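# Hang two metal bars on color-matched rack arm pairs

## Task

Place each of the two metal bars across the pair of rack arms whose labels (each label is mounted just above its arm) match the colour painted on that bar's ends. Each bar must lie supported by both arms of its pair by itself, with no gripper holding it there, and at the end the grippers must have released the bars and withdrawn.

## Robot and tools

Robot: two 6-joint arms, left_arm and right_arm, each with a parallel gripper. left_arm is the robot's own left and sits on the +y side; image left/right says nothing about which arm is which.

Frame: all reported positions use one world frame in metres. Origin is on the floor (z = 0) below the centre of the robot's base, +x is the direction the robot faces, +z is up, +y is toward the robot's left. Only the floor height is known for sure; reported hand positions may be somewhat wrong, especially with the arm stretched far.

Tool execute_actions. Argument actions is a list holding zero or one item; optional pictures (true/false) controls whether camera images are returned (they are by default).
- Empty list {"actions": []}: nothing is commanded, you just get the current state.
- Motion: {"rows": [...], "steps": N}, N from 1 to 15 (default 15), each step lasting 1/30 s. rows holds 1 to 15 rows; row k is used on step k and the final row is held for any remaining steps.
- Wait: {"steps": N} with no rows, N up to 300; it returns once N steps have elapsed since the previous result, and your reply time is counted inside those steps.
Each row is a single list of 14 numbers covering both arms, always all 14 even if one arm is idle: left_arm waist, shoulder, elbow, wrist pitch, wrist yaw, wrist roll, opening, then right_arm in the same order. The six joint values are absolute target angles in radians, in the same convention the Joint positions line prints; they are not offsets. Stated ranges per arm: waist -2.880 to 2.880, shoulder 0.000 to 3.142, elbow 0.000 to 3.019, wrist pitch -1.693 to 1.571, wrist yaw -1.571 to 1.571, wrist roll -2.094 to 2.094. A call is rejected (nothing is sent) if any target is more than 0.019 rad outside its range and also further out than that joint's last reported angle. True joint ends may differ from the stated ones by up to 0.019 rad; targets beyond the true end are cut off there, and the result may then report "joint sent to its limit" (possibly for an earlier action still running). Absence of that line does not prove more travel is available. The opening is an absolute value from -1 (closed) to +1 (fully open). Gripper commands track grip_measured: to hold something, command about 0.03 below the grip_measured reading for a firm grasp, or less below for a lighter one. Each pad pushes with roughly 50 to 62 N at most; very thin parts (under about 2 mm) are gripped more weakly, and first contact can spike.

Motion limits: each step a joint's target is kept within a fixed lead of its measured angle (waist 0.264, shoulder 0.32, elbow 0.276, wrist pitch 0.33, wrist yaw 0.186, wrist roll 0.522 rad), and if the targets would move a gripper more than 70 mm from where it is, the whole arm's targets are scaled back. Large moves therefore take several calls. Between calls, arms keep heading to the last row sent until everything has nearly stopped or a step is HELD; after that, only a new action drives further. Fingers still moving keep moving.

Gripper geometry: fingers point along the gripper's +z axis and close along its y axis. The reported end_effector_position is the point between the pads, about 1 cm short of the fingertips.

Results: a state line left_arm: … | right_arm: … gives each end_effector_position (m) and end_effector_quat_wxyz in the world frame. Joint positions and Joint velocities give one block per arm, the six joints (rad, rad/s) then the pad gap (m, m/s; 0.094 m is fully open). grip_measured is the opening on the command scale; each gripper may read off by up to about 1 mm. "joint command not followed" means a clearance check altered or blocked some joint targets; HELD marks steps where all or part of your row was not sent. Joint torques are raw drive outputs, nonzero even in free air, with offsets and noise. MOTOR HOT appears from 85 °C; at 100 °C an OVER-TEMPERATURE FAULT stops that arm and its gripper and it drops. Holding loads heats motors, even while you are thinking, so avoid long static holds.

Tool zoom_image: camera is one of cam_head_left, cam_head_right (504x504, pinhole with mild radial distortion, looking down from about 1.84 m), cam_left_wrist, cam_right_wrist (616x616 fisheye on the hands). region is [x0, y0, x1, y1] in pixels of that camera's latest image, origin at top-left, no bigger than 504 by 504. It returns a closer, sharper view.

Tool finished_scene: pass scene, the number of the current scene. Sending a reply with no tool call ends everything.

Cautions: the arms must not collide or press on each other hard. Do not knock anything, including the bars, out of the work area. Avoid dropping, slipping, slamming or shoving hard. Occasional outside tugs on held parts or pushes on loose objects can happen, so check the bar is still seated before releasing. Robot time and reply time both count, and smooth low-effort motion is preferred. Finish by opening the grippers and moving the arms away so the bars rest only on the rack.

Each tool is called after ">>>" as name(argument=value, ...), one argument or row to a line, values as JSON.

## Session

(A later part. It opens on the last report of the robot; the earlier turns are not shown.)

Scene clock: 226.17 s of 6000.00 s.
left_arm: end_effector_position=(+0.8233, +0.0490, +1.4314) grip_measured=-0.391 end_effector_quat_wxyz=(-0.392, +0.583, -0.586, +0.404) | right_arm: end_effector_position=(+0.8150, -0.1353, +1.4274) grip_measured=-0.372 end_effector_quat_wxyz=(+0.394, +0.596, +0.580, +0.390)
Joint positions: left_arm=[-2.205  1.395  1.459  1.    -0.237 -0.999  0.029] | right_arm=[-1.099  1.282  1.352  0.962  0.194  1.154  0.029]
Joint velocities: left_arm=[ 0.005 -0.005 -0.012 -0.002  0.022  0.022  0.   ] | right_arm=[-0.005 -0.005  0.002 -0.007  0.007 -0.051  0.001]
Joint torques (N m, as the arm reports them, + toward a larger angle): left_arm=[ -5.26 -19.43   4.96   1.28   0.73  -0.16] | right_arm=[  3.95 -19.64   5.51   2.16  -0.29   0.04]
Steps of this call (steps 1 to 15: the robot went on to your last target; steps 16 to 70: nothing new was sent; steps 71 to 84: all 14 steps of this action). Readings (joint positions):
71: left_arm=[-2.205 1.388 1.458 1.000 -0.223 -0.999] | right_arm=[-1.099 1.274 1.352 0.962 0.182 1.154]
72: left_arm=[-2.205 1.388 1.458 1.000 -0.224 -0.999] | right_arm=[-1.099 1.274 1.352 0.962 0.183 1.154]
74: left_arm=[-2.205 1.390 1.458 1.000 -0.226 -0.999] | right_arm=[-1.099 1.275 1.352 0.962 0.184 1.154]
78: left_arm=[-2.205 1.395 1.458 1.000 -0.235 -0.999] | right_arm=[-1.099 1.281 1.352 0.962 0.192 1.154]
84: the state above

>>> execute_actions(
  actions=[
    {"rows":[[-2.207,1.385,1.498,1.007,-0.23,-1.022,-0.435,-1.107,1.261,1.393,0.983,0.194,1.166,-0.42],[-2.207,1.388,1.498,1.007,-0.23,-1.022,-0.435,-1.107,1.264,1.393,0.983,0.194,1.166,-0.42],[-2.207,1.391,1.498,1.007,-0.23,-1.022,-0.435,-1.107,1.267,1.393,0.983,0.194,1.166,-0.42],[-2.207,1.392,1.498,1.007,-0.23,-1.022,-0.435,-1.107,1.268,1.393,0.983,0.194,1.166,-0.42],[-2.207,1.394,1.504,1.002,-0.23,-1.022,-0.435,-1.107,1.27,1.399,0.978,0.194,1.166,-0.42],[-2.206,1.396,1.512,0.996,-0.23,-1.022,-0.435,-1.107,1.272,1.407,0.972,0.194,1.166,-0.42],[-2.206,1.397,1.521,0.989,-0.23,-1.022,-0.435,-1.107,1.274,1.416,0.965,0.194,1.166,-0.42],[-2.206,1.399,1.53,0.982,-0.23,-1.022,-0.435,-1.107,1.276,1.425,0.958,0.194,1.166,-0.42],[-2.205,1.401,1.539,0.975,-0.23,-1.022,-0.435,-1.107,1.278,1.434,0.952,0.194,1.166,-0.42],[-2.205,1.402,1.548,0.968,-0.23,-1.022,-0.435,-1.107,1.28,1.443,0.945,0.194,1.166,-0.42],[-2.205,1.404,1.557,0.961,-0.23,-1.022,-0.435,-1.107,1.282,1.452,0.938,0.194,1.166,-0.42]],"steps":15},
  ],
)

Scene clock: 231.43 s of 6000.00 s.
left_arm: end_effector_position=(+0.8418, +0.0495, +1.4316) grip_measured=-0.391 end_effector_quat_wxyz=(-0.396, +0.583, -0.583, +0.404) | right_arm: end_effector_position=(+0.8339, -0.1350, +1.4273) grip_measured=-0.372 end_effector_quat_wxyz=(+0.398, +0.596, +0.577, +0.392)
Joint positions: left_arm=[-2.204  1.413  1.521  0.964 -0.238 -0.999  0.029] | right_arm=[-1.099  1.301  1.415  0.928  0.194  1.154  0.029]
Joint velocities: left_arm=[-0.005 -0.024  0.037 -0.017 -0.037 -0.022 -0.001] | right_arm=[ 0.005 -0.005  0.017 -0.012 -0.007 -0.051  0.001]
Joint torques (N m, as the arm reports them, + toward a larger angle): left_arm=[ -5.57 -19.32   4.68   1.05   0.75  -0.21] | right_arm=[  3.98 -19.56   5.33   1.88  -0.24   0.04]
Steps of this call (steps 1 to 15: the robot went on to your last target; steps 16 to 90: nothing new was sent; then 1.77 s passed at rest; steps 91 to 105: all 15 steps of this action). Readings (joint positions):
91: left_arm=[-2.205 1.395 1.459 1.000 -0.237 -0.999] | right_arm=[-1.099 1.282 1.352 0.962 0.194 1.154]
92: left_arm=[-2.205 1.395 1.459 1.000 -0.237 -0.999] | right_arm=[-1.099 1.282 1.352 0.962 0.194 1.154]
94: left_arm=[-2.205 1.396 1.459 1.000 -0.237 -0.999] | right_arm=[-1.099 1.283 1.352 0.962 0.194 1.154]
98: left_arm=[-2.205 1.403 1.474 0.995 -0.240 -0.999] | right_arm=[-1.099 1.290 1.367 0.958 0.198 1.154]
105: the state above
camera_calibration (this result's frames):
cam_left_wrist: T_world_to_cam=[[0.362012, -0.000390622, 0.932174, -1.63342], [-0.545318, -0.811125, 0.211436, 0.203736], [0.756026, -0.584873, -0.29385, -0.060973], [0, 0, 0, 1]] pos_world=[0.748515, 0.128955, 1.46164]
cam_right_wrist: T_world_to_cam=[[-0.371011, 0.0251899, -0.928287, 1.63623], [-0.521062, 0.82179, 0.230554, 0.217239], [0.768664, 0.569233, -0.291768, -0.0222225], [0, 0, 0, 1]] pos_world=[0.737336, -0.207091, 1.46232]

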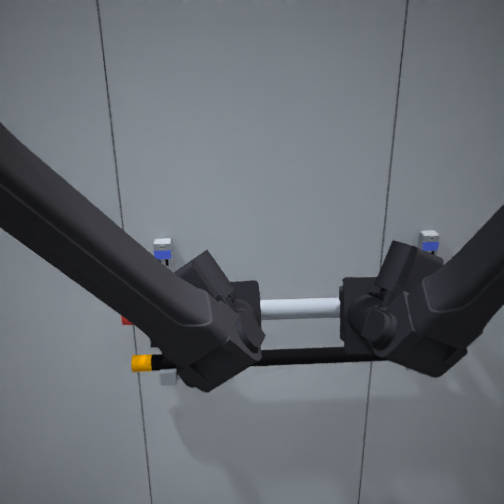

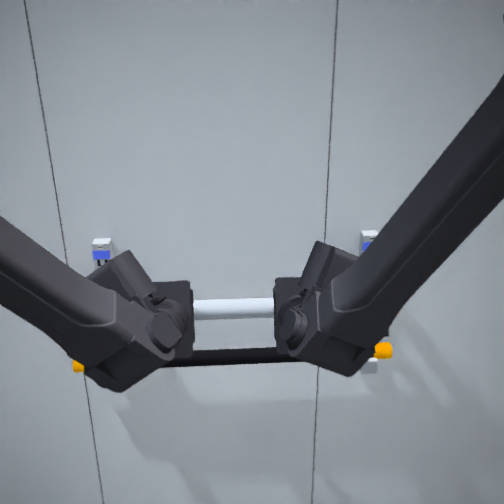

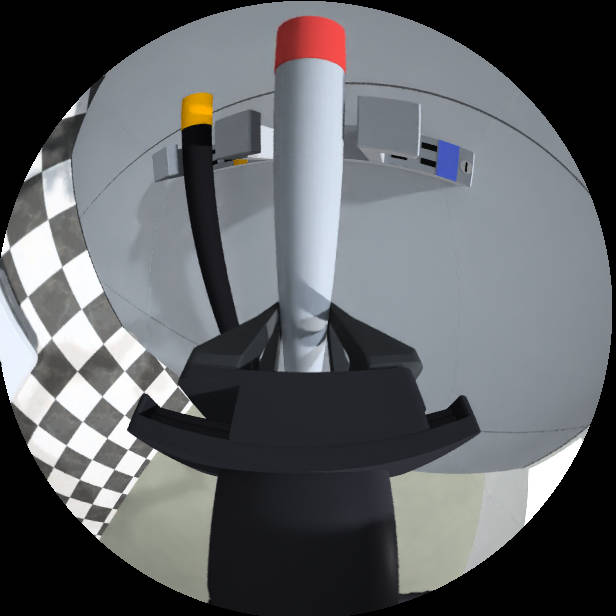

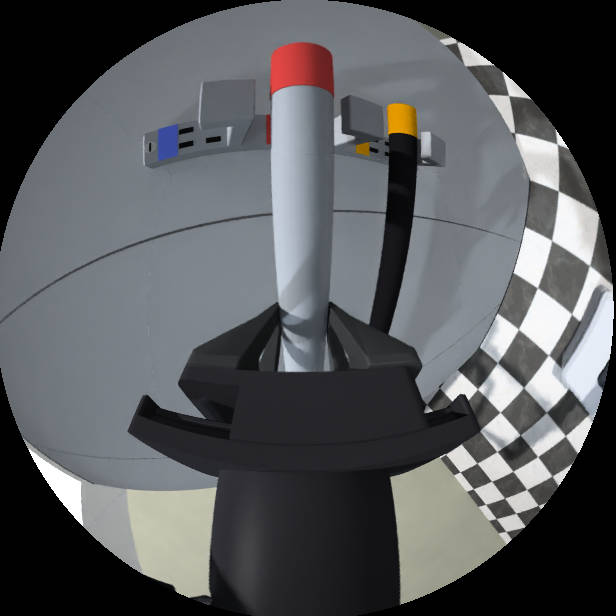

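>>> execute_actions(
  actions=[
    {"rows":[[-2.205,1.408,1.559,0.95,-0.23,-1.022,-0.435,-1.107,1.286,1.454,0.927,0.194,1.166,-0.42],[-2.205,1.411,1.566,0.94,-0.23,-1.022,-0.435,-1.107,1.29,1.461,0.917,0.194,1.166,-0.42],[-2.204,1.413,1.576,0.932,-0.23,-1.022,-0.435,-1.107,1.292,1.471,0.909,0.194,1.166,-0.42],[-2.204,1.415,1.586,0.924,-0.23,-1.022,-0.435,-1.107,1.294,1.481,0.901,0.194,1.166,-0.42],[-2.204,1.417,1.597,0.916,-0.23,-1.022,-0.435,-1.107,1.296,1.492,0.894,0.194,1.166,-0.42],[-2.203,1.419,1.607,0.908,-0.23,-1.022,-0.435,-1.107,1.298,1.502,0.886,0.194,1.166,-0.42],[-2.203,1.421,1.617,0.9,-0.23,-1.022,-0.435,-1.107,1.301,1.512,0.878,0.194,1.166,-0.42],[-2.203,1.423,1.627,0.892,-0.23,-1.022,-0.435,-1.107,1.303,1.522,0.87,0.194,1.166,-0.42],[-2.202,1.425,1.638,0.884,-0.23,-1.022,-0.435,-1.107,1.305,1.533,0.862,0.194,1.166,-0.42],[-2.202,1.427,1.648,0.876,-0.23,-1.022,-0.435,-1.107,1.307,1.543,0.855,0.194,1.166,-0.42],[-2.202,1.429,1.658,0.868,-0.23,-1.022,-0.435,-1.107,1.309,1.553,0.847,0.194,1.166,-0.42]],"steps":15},
  ],
  pictures=false,
)

>>> execute_actions(
  actions=[
    {"steps":4},
  ],
  pictures=false,
)

Scene clock: 236.20 s of 6000.00 s.
left_arm: end_effector_position=(+0.8705, +0.0509, +1.4299) grip_measured=-0.391 end_effector_quat_wxyz=(-0.393, +0.583, -0.588, +0.400) | right_arm: end_effector_position=(+0.8621, -0.1344, +1.4248) grip_measured=-0.372 end_effector_quat_wxyz=(+0.393, +0.598, +0.580, +0.389)
Joint positions: left_arm=[-2.198  1.434  1.621  0.874 -0.24  -1.     0.029] | right_arm=[-1.1    1.325  1.514  0.84   0.196  1.158  0.029]
Joint velocities: left_arm=[-0.015 -0.005  0.022 -0.042 -0.022  0.051 -0.001] | right_arm=[-0.005 -0.015  0.046 -0.027 -0.037 -0.007  0.   ]
Joint torques (N m, as the arm reports them, + toward a larger angle): left_arm=[ -5.56 -19.88   5.38   0.85   0.84  -0.15] | right_arm=[  3.92 -20.31   5.89   1.77  -0.3   -0.01]
Steps of this call (steps 1 to 15: the robot went on to your last target; steps 16 to 90: nothing new was sent; then 1.27 s passed at rest; steps 91 to 105: all 15 steps of this action). Readings (joint positions):
91: left_arm=[-2.204 1.413 1.522 0.962 -0.238 -0.999] | right_arm=[-1.099 1.301 1.415 0.926 0.195 1.154]
92: left_arm=[-2.204 1.413 1.523 0.958 -0.239 -0.999] | right_arm=[-1.099 1.301 1.417 0.922 0.197 1.154]
94: left_arm=[-2.202 1.415 1.531 0.945 -0.242 -0.999] | right_arm=[-1.100 1.304 1.424 0.909 0.200 1.155]
98: left_arm=[-2.199 1.424 1.569 0.914 -0.243 -1.000] | right_arm=[-1.100 1.315 1.463 0.879 0.201 1.157]
105: the state above

Scene clock: 236.33 s of 6000.00 s.
left_arm: end_effector_position=(+0.8702, +0.0505, +1.4292) grip_measured=-0.391 end_effector_quat_wxyz=(-0.393, +0.583, -0.588, +0.400) | right_arm: end_effector_position=(+0.8619, -0.1344, +1.4242) grip_measured=-0.372 end_effector_quat_wxyz=(+0.393, +0.598, +0.580, +0.389)
Joint positions: left_arm=[-2.198  1.434  1.621  0.873 -0.24  -1.     0.029] | right_arm=[-1.1    1.326  1.515  0.839  0.197  1.158  0.029]
Joint velocities: left_arm=[-0.005  0.005 -0.017  0.012  0.022  0.022 -0.001] | right_arm=[-0.005 -0.015 -0.012 -0.017  0.037  0.022  0.001]
Joint torques (N m, as the arm reports them, + toward a larger angle): left_arm=[ -5.85 -20.02   5.44   0.91   0.9   -0.16] | right_arm=[  3.94 -20.01   5.97   1.72  -0.41   0.  ]
Steps of this call (steps 1 to 4: the robot went on to your last target). Readings (joint positions):
1: left_arm=[-2.198 1.434 1.621 0.873 -0.240 -1.000] | right_arm=[-1.100 1.325 1.515 0.839 0.196 1.158]
2: left_arm=[-2.198 1.434 1.621 0.873 -0.240 -1.000] | right_arm=[-1.100 1.325 1.515 0.839 0.196 1.158]
4: the state above

>>> execute_actions(
  actions=[
    {"rows":[[-2.198,1.433,1.663,0.868,-0.228,-1.025,-0.435,-1.111,1.313,1.558,0.847,0.193,1.169,-0.42],[-2.195,1.438,1.668,0.868,-0.227,-1.028,-0.435,-1.114,1.318,1.562,0.847,0.191,1.171,-0.42],[-2.192,1.442,1.672,0.868,-0.225,-1.031,-0.435,-1.117,1.322,1.566,0.847,0.19,1.174,-0.42],[-2.188,1.446,1.676,0.868,-0.223,-1.034,-0.435,-1.12,1.326,1.57,0.847,0.188,1.176,-0.42],[-2.185,1.45,1.68,0.868,-0.221,-1.037,-0.435,-1.123,1.33,1.573,0.847,0.187,1.179,-0.42],[-2.182,1.454,1.683,0.868,-0.22,-1.039,-0.435,-1.126,1.335,1.576,0.847,0.185,1.181,-0.42],[-2.178,1.458,1.687,0.868,-0.218,-1.042,-0.435,-1.129,1.339,1.579,0.847,0.184,1.184,-0.42],[-2.175,1.463,1.69,0.868,-0.216,-1.045,-0.435,-1.132,1.343,1.583,0.847,0.182,1.186,-0.42],[-2.172,1.467,1.694,0.868,-0.214,-1.048,-0.435,-1.135,1.347,1.586,0.847,0.181,1.189,-0.42],[-2.168,1.471,1.697,0.868,-0.213,-1.051,-0.435,-1.137,1.352,1.589,0.847,0.179,1.191,-0.42],[-2.165,1.475,1.701,0.868,-0.211,-1.054,-0.435,-1.14,1.356,1.592,0.847,0.178,1.194,-0.42]],"steps":15},
  ],
  pictures=false,
)

>>> execute_actions(
  actions=[
    {"steps":5},
  ],
)

Scene clock: 240.33 s of 6000.00 s.
left_arm: end_effector_position=(+0.8694, +0.0503, +1.4044) grip_measured=-0.391 end_effector_quat_wxyz=(-0.391, +0.584, -0.588, +0.402) | right_arm: end_effector_position=(+0.8610, -0.1342, +1.4002) grip_measured=-0.372 end_effector_quat_wxyz=(+0.390, +0.597, +0.584, +0.388)
Joint positions: left_arm=[-2.167  1.482  1.66   0.874 -0.222 -1.034  0.029] | right_arm=[-1.126  1.374  1.55   0.84   0.18   1.179  0.029]
Joint velocities: left_arm=[-0.005 -0.005  0.056 -0.002  0.007 -0.022 -0.   ] | right_arm=[-0.005 -0.005  0.032 -0.007 -0.007 -0.022 -0.001]
Joint torques (N m, as the arm reports them, + toward a larger angle): left_arm=[ -5.44 -20.86   5.41   0.74   0.86  -0.13] | right_arm=[  3.59 -20.48   6.06   1.65  -0.35   0.06]
Steps of this call (steps 1 to 15: the robot went on to your last target; steps 16 to 90: nothing new was sent; then 0.50 s passed at rest; steps 91 to 105: all 15 steps of this action). Readings (joint positions):
91: left_arm=[-2.198 1.434 1.621 0.873 -0.240 -1.000] | right_arm=[-1.100 1.327 1.515 0.839 0.198 1.158]
92: left_arm=[-2.198 1.435 1.622 0.873 -0.240 -1.000] | right_arm=[-1.101 1.327 1.515 0.839 0.198 1.158]
94: left_arm=[-2.196 1.439 1.627 0.873 -0.239 -1.001] | right_arm=[-1.102 1.331 1.521 0.839 0.196 1.159]
98: left_arm=[-2.187 1.455 1.645 0.873 -0.231 -1.009] | right_arm=[-1.111 1.348 1.537 0.839 0.188 1.166]
105: the state above

Scene clock: 240.50 s of 6000.00 s.
left_arm: end_effector_position=(+0.8700, +0.0504, +1.4046) grip_measured=-0.391 end_effector_quat_wxyz=(-0.391, +0.584, -0.587, +0.402) | right_arm: end_effector_position=(+0.8614, -0.1344, +1.4005) grip_measured=-0.372 end_effector_quat_wxyz=(+0.390, +0.597, +0.583, +0.388)
Joint positions: left_arm=[-2.167  1.483  1.662  0.873 -0.222 -1.034  0.029] | right_arm=[-1.126  1.374  1.55   0.84   0.18   1.179  0.029]
Joint velocities: left_arm=[-0.024 -0.005 -0.007 -0.012  0.007  0.022 -0.001] | right_arm=[-0.005 -0.015  0.007 -0.002  0.11   0.095 -0.   ]
Joint torques (N m, as the arm reports them, + toward a larger angle): left_arm=[ -5.51 -20.43   5.57   0.89   0.84  -0.12] | right_arm=[  3.51 -20.53   6.21   1.66  -0.32   0.08]
Steps of this call (steps 1 to 5: the robot went on to your last target). Readings (joint positions):
1: left_arm=[-2.167 1.483 1.662 0.873 -0.222 -1.034] | right_arm=[-1.126 1.374 1.550 0.840 0.180 1.179]
2: left_arm=[-2.167 1.483 1.662 0.873 -0.222 -1.034] | right_arm=[-1.126 1.374 1.550 0.840 0.180 1.179]
4: left_arm=[-2.167 1.483 1.662 0.873 -0.222 -1.034] | right_arm=[-1.126 1.374 1.550 0.840 0.180 1.179]
5: the state above
camera_calibration (this result's frames):
cam_left_wrist: T_world_to_cam=[[0.373352, -0.00147152, 0.927689, -1.62192], [-0.547497, -0.807626, 0.219061, 0.216495], [0.748903, -0.589694, -0.302334, -0.0713591], [0, 0, 0, 1]] pos_world=[0.777519, 0.13038, 1.43564]
cam_right_wrist: T_world_to_cam=[[-0.38902, 0.0227367, -0.920949, 1.62639], [-0.523457, 0.817174, 0.241289, 0.223615], [0.758061, 0.575943, -0.305995, -0.0216127], [0, 0, 0, 1]] pos_world=[0.766134, -0.207263, 1.43725]

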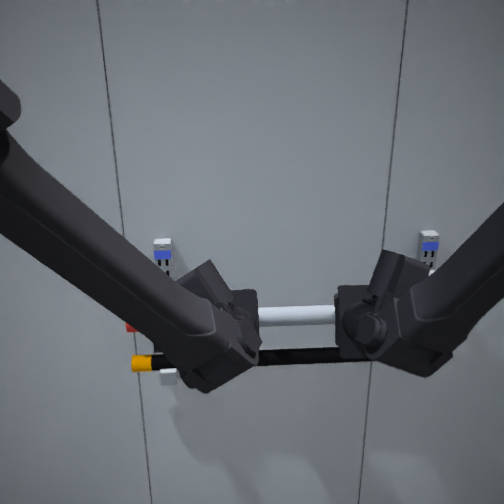

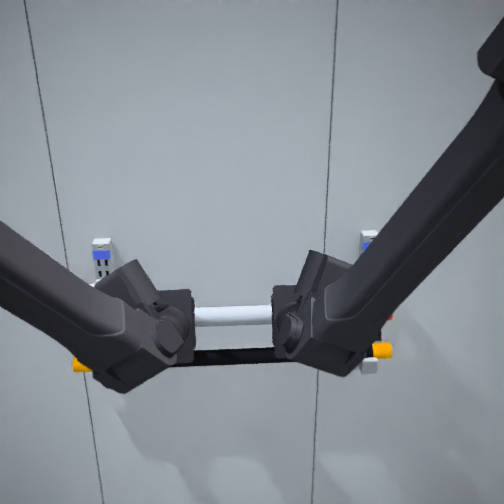

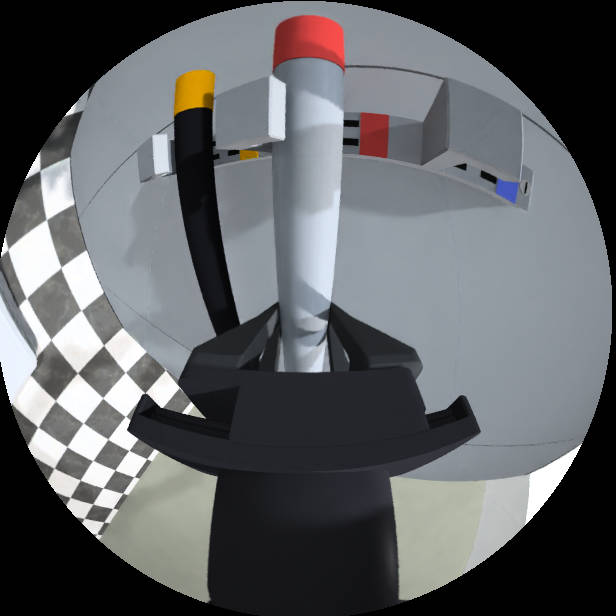

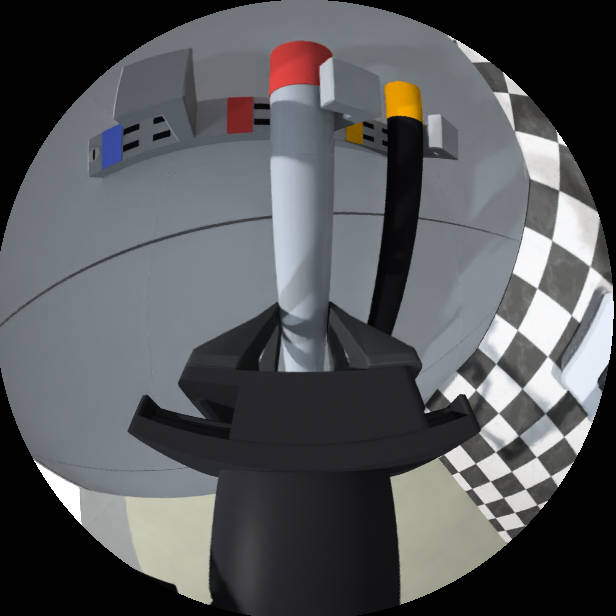

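>>> execute_actions(
  actions=[
    {"rows":[[-2.164,1.479,1.698,0.868,-0.213,-1.051,-0.435,-1.14,1.361,1.589,0.847,0.178,1.192,-0.42],[-2.163,1.483,1.695,0.868,-0.215,-1.048,-0.435,-1.14,1.366,1.586,0.846,0.179,1.19,-0.42],[-2.162,1.488,1.691,0.868,-0.217,-1.045,-0.435,-1.14,1.371,1.582,0.845,0.179,1.188,-0.42],[-2.16,1.492,1.688,0.868,-0.219,-1.042,-0.435,-1.14,1.376,1.578,0.844,0.18,1.186,-0.42],[-2.158,1.497,1.684,0.868,-0.221,-1.04,-0.435,-1.14,1.382,1.574,0.843,0.181,1.185,-0.42],[-2.156,1.503,1.68,0.868,-0.224,-1.04,-0.435,-1.14,1.388,1.57,0.842,0.182,1.185,-0.42]],"steps":11},
  ],
  pictures=false,
)

Scene clock: 242.93 s of 6000.00 s.
left_arm: end_effector_position=(+0.8693, +0.0501, +1.4034) grip_measured=-0.391 end_effector_quat_wxyz=(-0.390, +0.585, -0.588, +0.401) | right_arm: end_effector_position=(+0.8607, -0.1338, +1.3992) grip_measured=-0.372 end_effector_quat_wxyz=(+0.390, +0.597, +0.584, +0.388)
Joint positions: left_arm=[-2.167  1.484  1.662  0.873 -0.224 -1.034  0.029] | right_arm=[-1.126  1.376  1.55   0.84   0.181  1.178  0.029]
Joint velocities: left_arm=[-0.005 -0.005 -0.037 -0.002  0.007 -0.022 -0.   ] | right_arm=[ 0.005  0.005  0.007 -0.002  0.007 -0.007 -0.   ]
Joint torques (N m, as the arm reports them, + toward a larger angle): left_arm=[ -4.73 -18.43   4.15   0.89   0.42  -0.02] | right_arm=[  3.55 -18.     4.59   1.47  -0.21  -0.01]
Steps of this call (steps 1 to 15: the robot went on to your last target; steps 16 to 62: nothing new was sent; steps 63 to 73: all 11 steps of this action). Readings (joint positions):
63: left_arm=[-2.167 1.483 1.662 0.873 -0.222 -1.034] | right_arm=[-1.126 1.374 1.550 0.840 0.180 1.179]
64: left_arm=[-2.167 1.483 1.662 0.873 -0.222 -1.034] | right_arm=[-1.126 1.374 1.550 0.840 0.180 1.178]
66: left_arm=[-2.167 1.484 1.662 0.873 -0.222 -1.034] | right_arm=[-1.126 1.375 1.550 0.840 0.180 1.178]
70: left_arm=[-2.167 1.484 1.662 0.873 -0.224 -1.034] | right_arm=[-1.126 1.376 1.550 0.840 0.181 1.178]
73: the state above

>>> execute_actions(
  actions=[
    {"rows":[[-2.16,1.495,1.678,0.872,-0.224,-1.036,-0.4,-1.134,1.38,1.566,0.844,0.181,1.18,-0.39],[-2.162,1.488,1.676,0.876,-0.224,-1.034,-0.36,-1.128,1.372,1.562,0.846,0.181,1.178,-0.35],[-2.162,1.488,1.676,0.876,-0.224,-1.034,-0.3,-1.128,1.372,1.562,0.846,0.181,1.178,-0.3],[-2.162,1.488,1.676,0.876,-0.224,-1.034,-0.2,-1.128,1.372,1.562,0.846,0.181,1.178,-0.2],[-2.162,1.488,1.676,0.876,-0.224,-1.034,-0.1,-1.128,1.372,1.562,0.846,0.181,1.178,-0.1],[-2.162,1.488,1.676,0.876,-0.224,-1.034,0.0,-1.128,1.372,1.562,0.846,0.181,1.178,0.0],[-2.162,1.488,1.676,0.876,-0.224,-1.034,0.1,-1.128,1.372,1.562,0.846,0.181,1.178,0.1],[-2.162,1.488,1.676,0.876,-0.224,-1.034,0.15,-1.128,1.372,1.562,0.846,0.181,1.178,0.15],[-2.171,1.471,1.667,0.899,-0.224,-1.024,0.15,-1.116,1.357,1.55,0.859,0.181,1.168,0.15]],"steps":10},
  ],
  pictures=false,
)

>>> execute_actions(
  actions=[
    {"rows":[[-2.173,1.467,1.656,0.906,-0.225,-1.022,0.15,-1.115,1.352,1.539,0.866,0.182,1.167,0.15],[-2.176,1.461,1.639,0.917,-0.227,-1.02,0.15,-1.112,1.345,1.522,0.876,0.183,1.165,0.15],[-2.179,1.452,1.617,0.932,-0.229,-1.017,0.15,-1.11,1.336,1.5,0.889,0.185,1.162,0.15],[-2.183,1.444,1.594,0.947,-0.231,-1.014,0.15,-1.107,1.327,1.478,0.903,0.186,1.16,0.15],[-2.186,1.436,1.572,0.962,-0.233,-1.01,0.15,-1.104,1.318,1.455,0.916,0.188,1.157,0.15],[-2.19,1.427,1.55,0.976,-0.235,-1.007,0.15,-1.101,1.308,1.433,0.93,0.189,1.155,0.15],[-2.194,1.419,1.528,0.991,-0.237,-1.004,0.15,-1.098,1.299,1.411,0.944,0.191,1.152,0.15],[-2.197,1.411,1.505,1.006,-0.239,-1.001,0.15,-1.095,1.29,1.389,0.957,0.193,1.149,0.15],[-2.201,1.402,1.483,1.02,-0.241,-0.998,0.15,-1.092,1.28,1.367,0.971,0.194,1.147,0.15],[-2.204,1.394,1.461,1.035,-0.243,-0.994,0.15,-1.089,1.271,1.344,0.984,0.196,1.144,0.15],[-2.208,1.386,1.438,1.05,-0.245,-0.991,0.15,-1.086,1.262,1.322,0.998,0.197,1.142,0.15],[-2.212,1.377,1.416,1.065,-0.247,-0.988,0.15,-1.084,1.253,1.3,1.011,0.199,1.139,0.15],[-2.216,1.367,1.388,1.083,-0.249,-0.984,0.15,-1.08,1.241,1.272,1.028,0.201,1.136,0.15],[-2.216,1.355,1.36,1.095,-0.249,-0.984,0.15,-1.08,1.229,1.244,1.04,0.201,1.136,0.15],[-2.216,1.343,1.332,1.105,-0.249,-0.984,0.15,-1.08,1.217,1.216,1.05,0.201,1.136,0.15]]},
  ],
  pictures=false,
)

>>> execute_actions(
  actions=[
    {"rows":[[-2.2,1.32,1.3,1.105,-0.249,-0.984,0.15,-1.09,1.195,1.185,1.05,0.201,1.136,0.15],[-2.18,1.29,1.265,1.105,-0.249,-0.984,0.15,-1.105,1.17,1.15,1.05,0.201,1.136,0.15],[-2.16,1.26,1.23,1.105,-0.249,-0.984,0.15,-1.12,1.14,1.115,1.05,0.201,1.136,0.15],[-2.14,1.23,1.195,1.105,-0.249,-0.984,0.15,-1.135,1.11,1.08,1.05,0.201,1.136,0.15],[-2.12,1.2,1.16,1.105,-0.249,-0.984,0.15,-1.15,1.08,1.045,1.05,0.201,1.136,0.15],[-2.1,1.17,1.125,1.105,-0.249,-0.984,0.15,-1.165,1.05,1.01,1.05,0.201,1.136,0.15],[-2.08,1.14,1.09,1.105,-0.249,-0.984,0.15,-1.18,1.02,0.975,1.05,0.201,1.136,0.15],[-2.06,1.11,1.055,1.105,-0.249,-0.984,0.15,-1.195,0.99,0.94,1.05,0.201,1.136,0.15],[-2.04,1.08,1.02,1.105,-0.249,-0.984,0.15,-1.21,0.96,0.905,1.05,0.201,1.136,0.15],[-2.02,1.05,0.99,1.105,-0.249,-0.984,0.15,-1.225,0.93,0.875,1.05,0.201,1.136,0.15],[-2.005,1.03,0.965,1.105,-0.249,-0.984,0.15,-1.237,0.91,0.85,1.05,0.201,1.136,0.15],[-1.995,1.015,0.95,1.105,-0.249,-0.984,0.15,-1.245,0.895,0.835,1.05,0.201,1.136,0.15]],"steps":15},
  ],
)

Scene clock: 251.83 s of 6000.00 s.
left_arm: end_effector_position=(+0.8693, +0.0501, +1.4034) grip_measured=+0.146 end_effector_quat_wxyz=(-0.390, +0.585, -0.588, +0.401) | right_arm: end_effector_position=(+0.8607, -0.1338, +1.3992) grip_measured=+0.145 end_effector_quat_wxyz=(+0.390, +0.597, +0.584, +0.388)
Joint positions: left_arm=[-2.167  1.484  1.662  0.873 -0.224 -1.034  0.054] | right_arm=[-1.126  1.376  1.55   0.84   0.181  1.177  0.054]
Joint velocities: left_arm=[-0.005  0.005  0.012 -0.002 -0.051 -0.022  0.004] | right_arm=[-0.005 -0.015 -0.002 -0.007  0.007  0.037  0.003]
Joint torques (N m, as the arm reports them, + toward a larger angle): left_arm=[ -5.99 -20.95   3.41   1.94   0.43   0.12] | right_arm=[  5.5  -20.45   3.18   2.17  -0.23  -0.19]
Steps of this call (steps 1 to 15: the robot went on to your last target; steps 16 to 90: nothing new was sent; then 5.57 s passed at rest; steps 91 to 100: all 10 steps of this action). Readings (joint positions):
91: left_arm=[-2.167 1.484 1.662 0.873 -0.224 -1.034] | right_arm=[-1.126 1.376 1.550 0.840 0.181 1.178]
92: left_arm=[-2.167 1.484 1.662 0.873 -0.224 -1.034] | right_arm=[-1.126 1.376 1.550 0.840 0.181 1.177]
94: left_arm=[-2.167 1.484 1.662 0.873 -0.224 -1.034] | right_arm=[-1.126 1.376 1.550 0.840 0.181 1.177]
98: left_arm=[-2.167 1.484 1.662 0.873 -0.224 -1.034] | right_arm=[-1.126 1.376 1.550 0.840 0.181 1.177]
100: the state above

Scene clock: 252.33 s of 6000.00 s.
left_arm: end_effector_position=(+0.7955, +0.0508, +1.4227) grip_measured=+0.147 end_effector_quat_wxyz=(-0.388, +0.585, -0.592, +0.396) | right_arm: end_effector_position=(+0.7826, -0.1336, +1.4190) grip_measured=+0.147 end_effector_quat_wxyz=(+0.385, +0.598, +0.590, +0.382)
Joint positions: left_arm=[-2.197  1.387  1.382  1.052 -0.245 -1.003  0.054] | right_arm=[-1.102  1.268  1.264  1.004  0.199  1.154  0.054]
Joint velocities: left_arm=[-0.112 -0.317 -0.75   0.374  0.022  0.081 -0.   ] | right_arm=[ 0.083 -0.376 -0.745  0.374 -0.022 -0.125 -0.   ]
Joint torques (N m, as the arm reports them, + toward a larger angle): left_arm=[ -5.84 -19.87   1.65   1.86   0.28   0.13] | right_arm=[  5.73 -19.15   1.86   2.09  -0.16  -0.2 ]
Steps of this call (steps 1 to 15: all 15 steps of this action). Readings (joint positions):
1: left_arm=[-2.167 1.484 1.662 0.874 -0.224 -1.034] | right_arm=[-1.126 1.376 1.549 0.841 0.181 1.177]
2: left_arm=[-2.167 1.484 1.659 0.877 -0.224 -1.033] | right_arm=[-1.126 1.374 1.544 0.845 0.181 1.177]
4: left_arm=[-2.167 1.476 1.637 0.896 -0.225 -1.031] | right_arm=[-1.126 1.365 1.518 0.862 0.183 1.175]
8: left_arm=[-2.169 1.445 1.548 0.950 -0.234 -1.022] | right_arm=[-1.124 1.334 1.427 0.910 0.190 1.169]
15: the state above

Scene clock: 252.83 s of 6000.00 s.
left_arm: end_effector_position=(+0.7211, +0.2002, +1.4945) grip_measured=+0.147 end_effector_quat_wxyz=(-0.443, +0.555, -0.628, +0.316) | right_arm: end_effector_position=(+0.6911, -0.2340, +1.5115) grip_measured=+0.147 end_effector_quat_wxyz=(+0.420, +0.580, +0.616, +0.327)
Joint positions: left_arm=[-1.992  1.006  0.953  1.083 -0.25  -0.995  0.054] | right_arm=[-1.239  0.889  0.836  1.035  0.202  1.147  0.054]
Joint velocities: left_arm=[ 0.044 -0.337 -0.032  0.085 -0.037  0.022 -0.   ] | right_arm=[-0.044 -0.278 -0.012  0.046  0.022 -0.11  -0.   ]
Joint torques (N m, as the arm reports them, + toward a larger angle): left_arm=[ -0.93 -13.69   1.56   1.8    0.37   0.1 ] | right_arm=[  0.73 -12.52   1.82   1.86  -0.2   -0.19]
Steps of this call (steps 1 to 15: all 15 steps of this action). Readings (joint positions):
1: left_arm=[-2.199 1.376 1.353 1.062 -0.245 -1.001] | right_arm=[-1.101 1.254 1.236 1.015 0.199 1.153]
2: left_arm=[-2.200 1.361 1.323 1.068 -0.245 -1.000] | right_arm=[-1.101 1.239 1.206 1.020 0.199 1.151]
4: left_arm=[-2.193 1.321 1.253 1.071 -0.245 -0.998] | right_arm=[-1.103 1.198 1.138 1.024 0.199 1.150]
8: left_arm=[-2.126 1.208 1.109 1.071 -0.246 -0.996] | right_arm=[-1.144 1.084 0.995 1.024 0.199 1.149]
15: the state above
camera_calibration (this result's frames):
cam_left_wrist: T_world_to_cam=[[0.419365, -0.188872, 0.887953, -1.58579], [-0.517831, -0.853153, 0.0630933, 0.457068], [0.745643, -0.486269, -0.455586, 0.366397], [0, 0, 0, 1]] pos_world=[0.628508, 0.268605, 1.5462]
cam_right_wrist: T_world_to_cam=[[-0.435486, -0.105794, -0.893957, 1.62588], [-0.503796, 0.851628, 0.144637, 0.329671], [0.746017, 0.513359, -0.424171, 0.371159], [0, 0, 0, 1]] pos_world=[0.597245, -0.299287, 1.56322]

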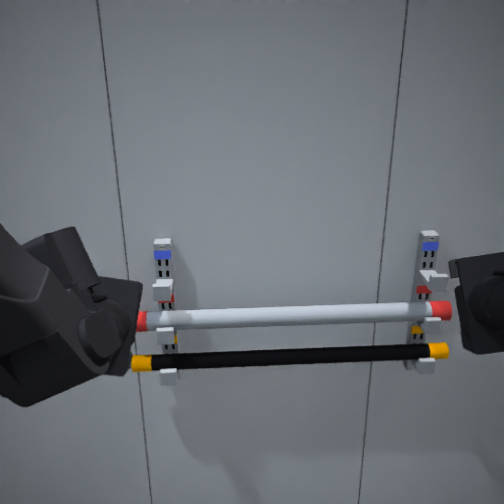

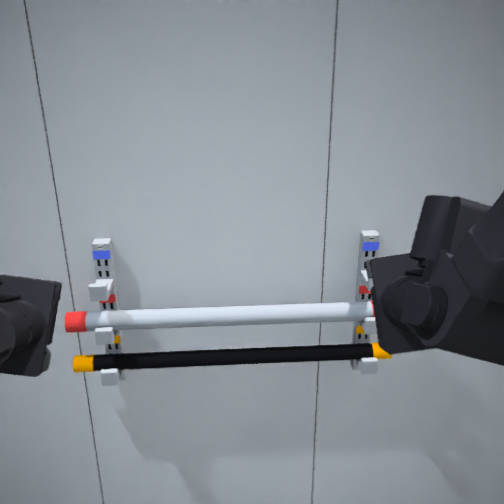

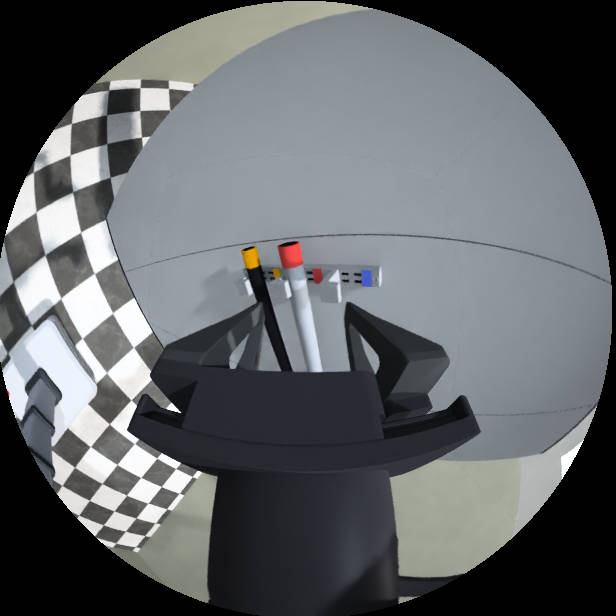

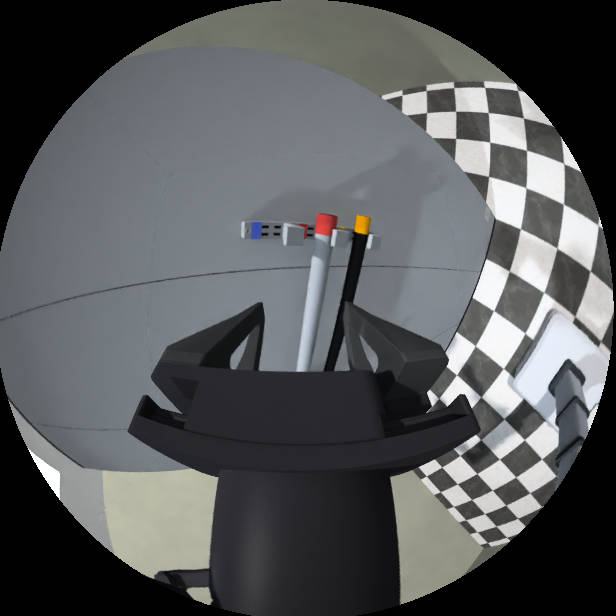

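Both bars are seated, and the arms are clear.

>>> finished_scene(
  scene=1,
)

The scene is finished: the task was done.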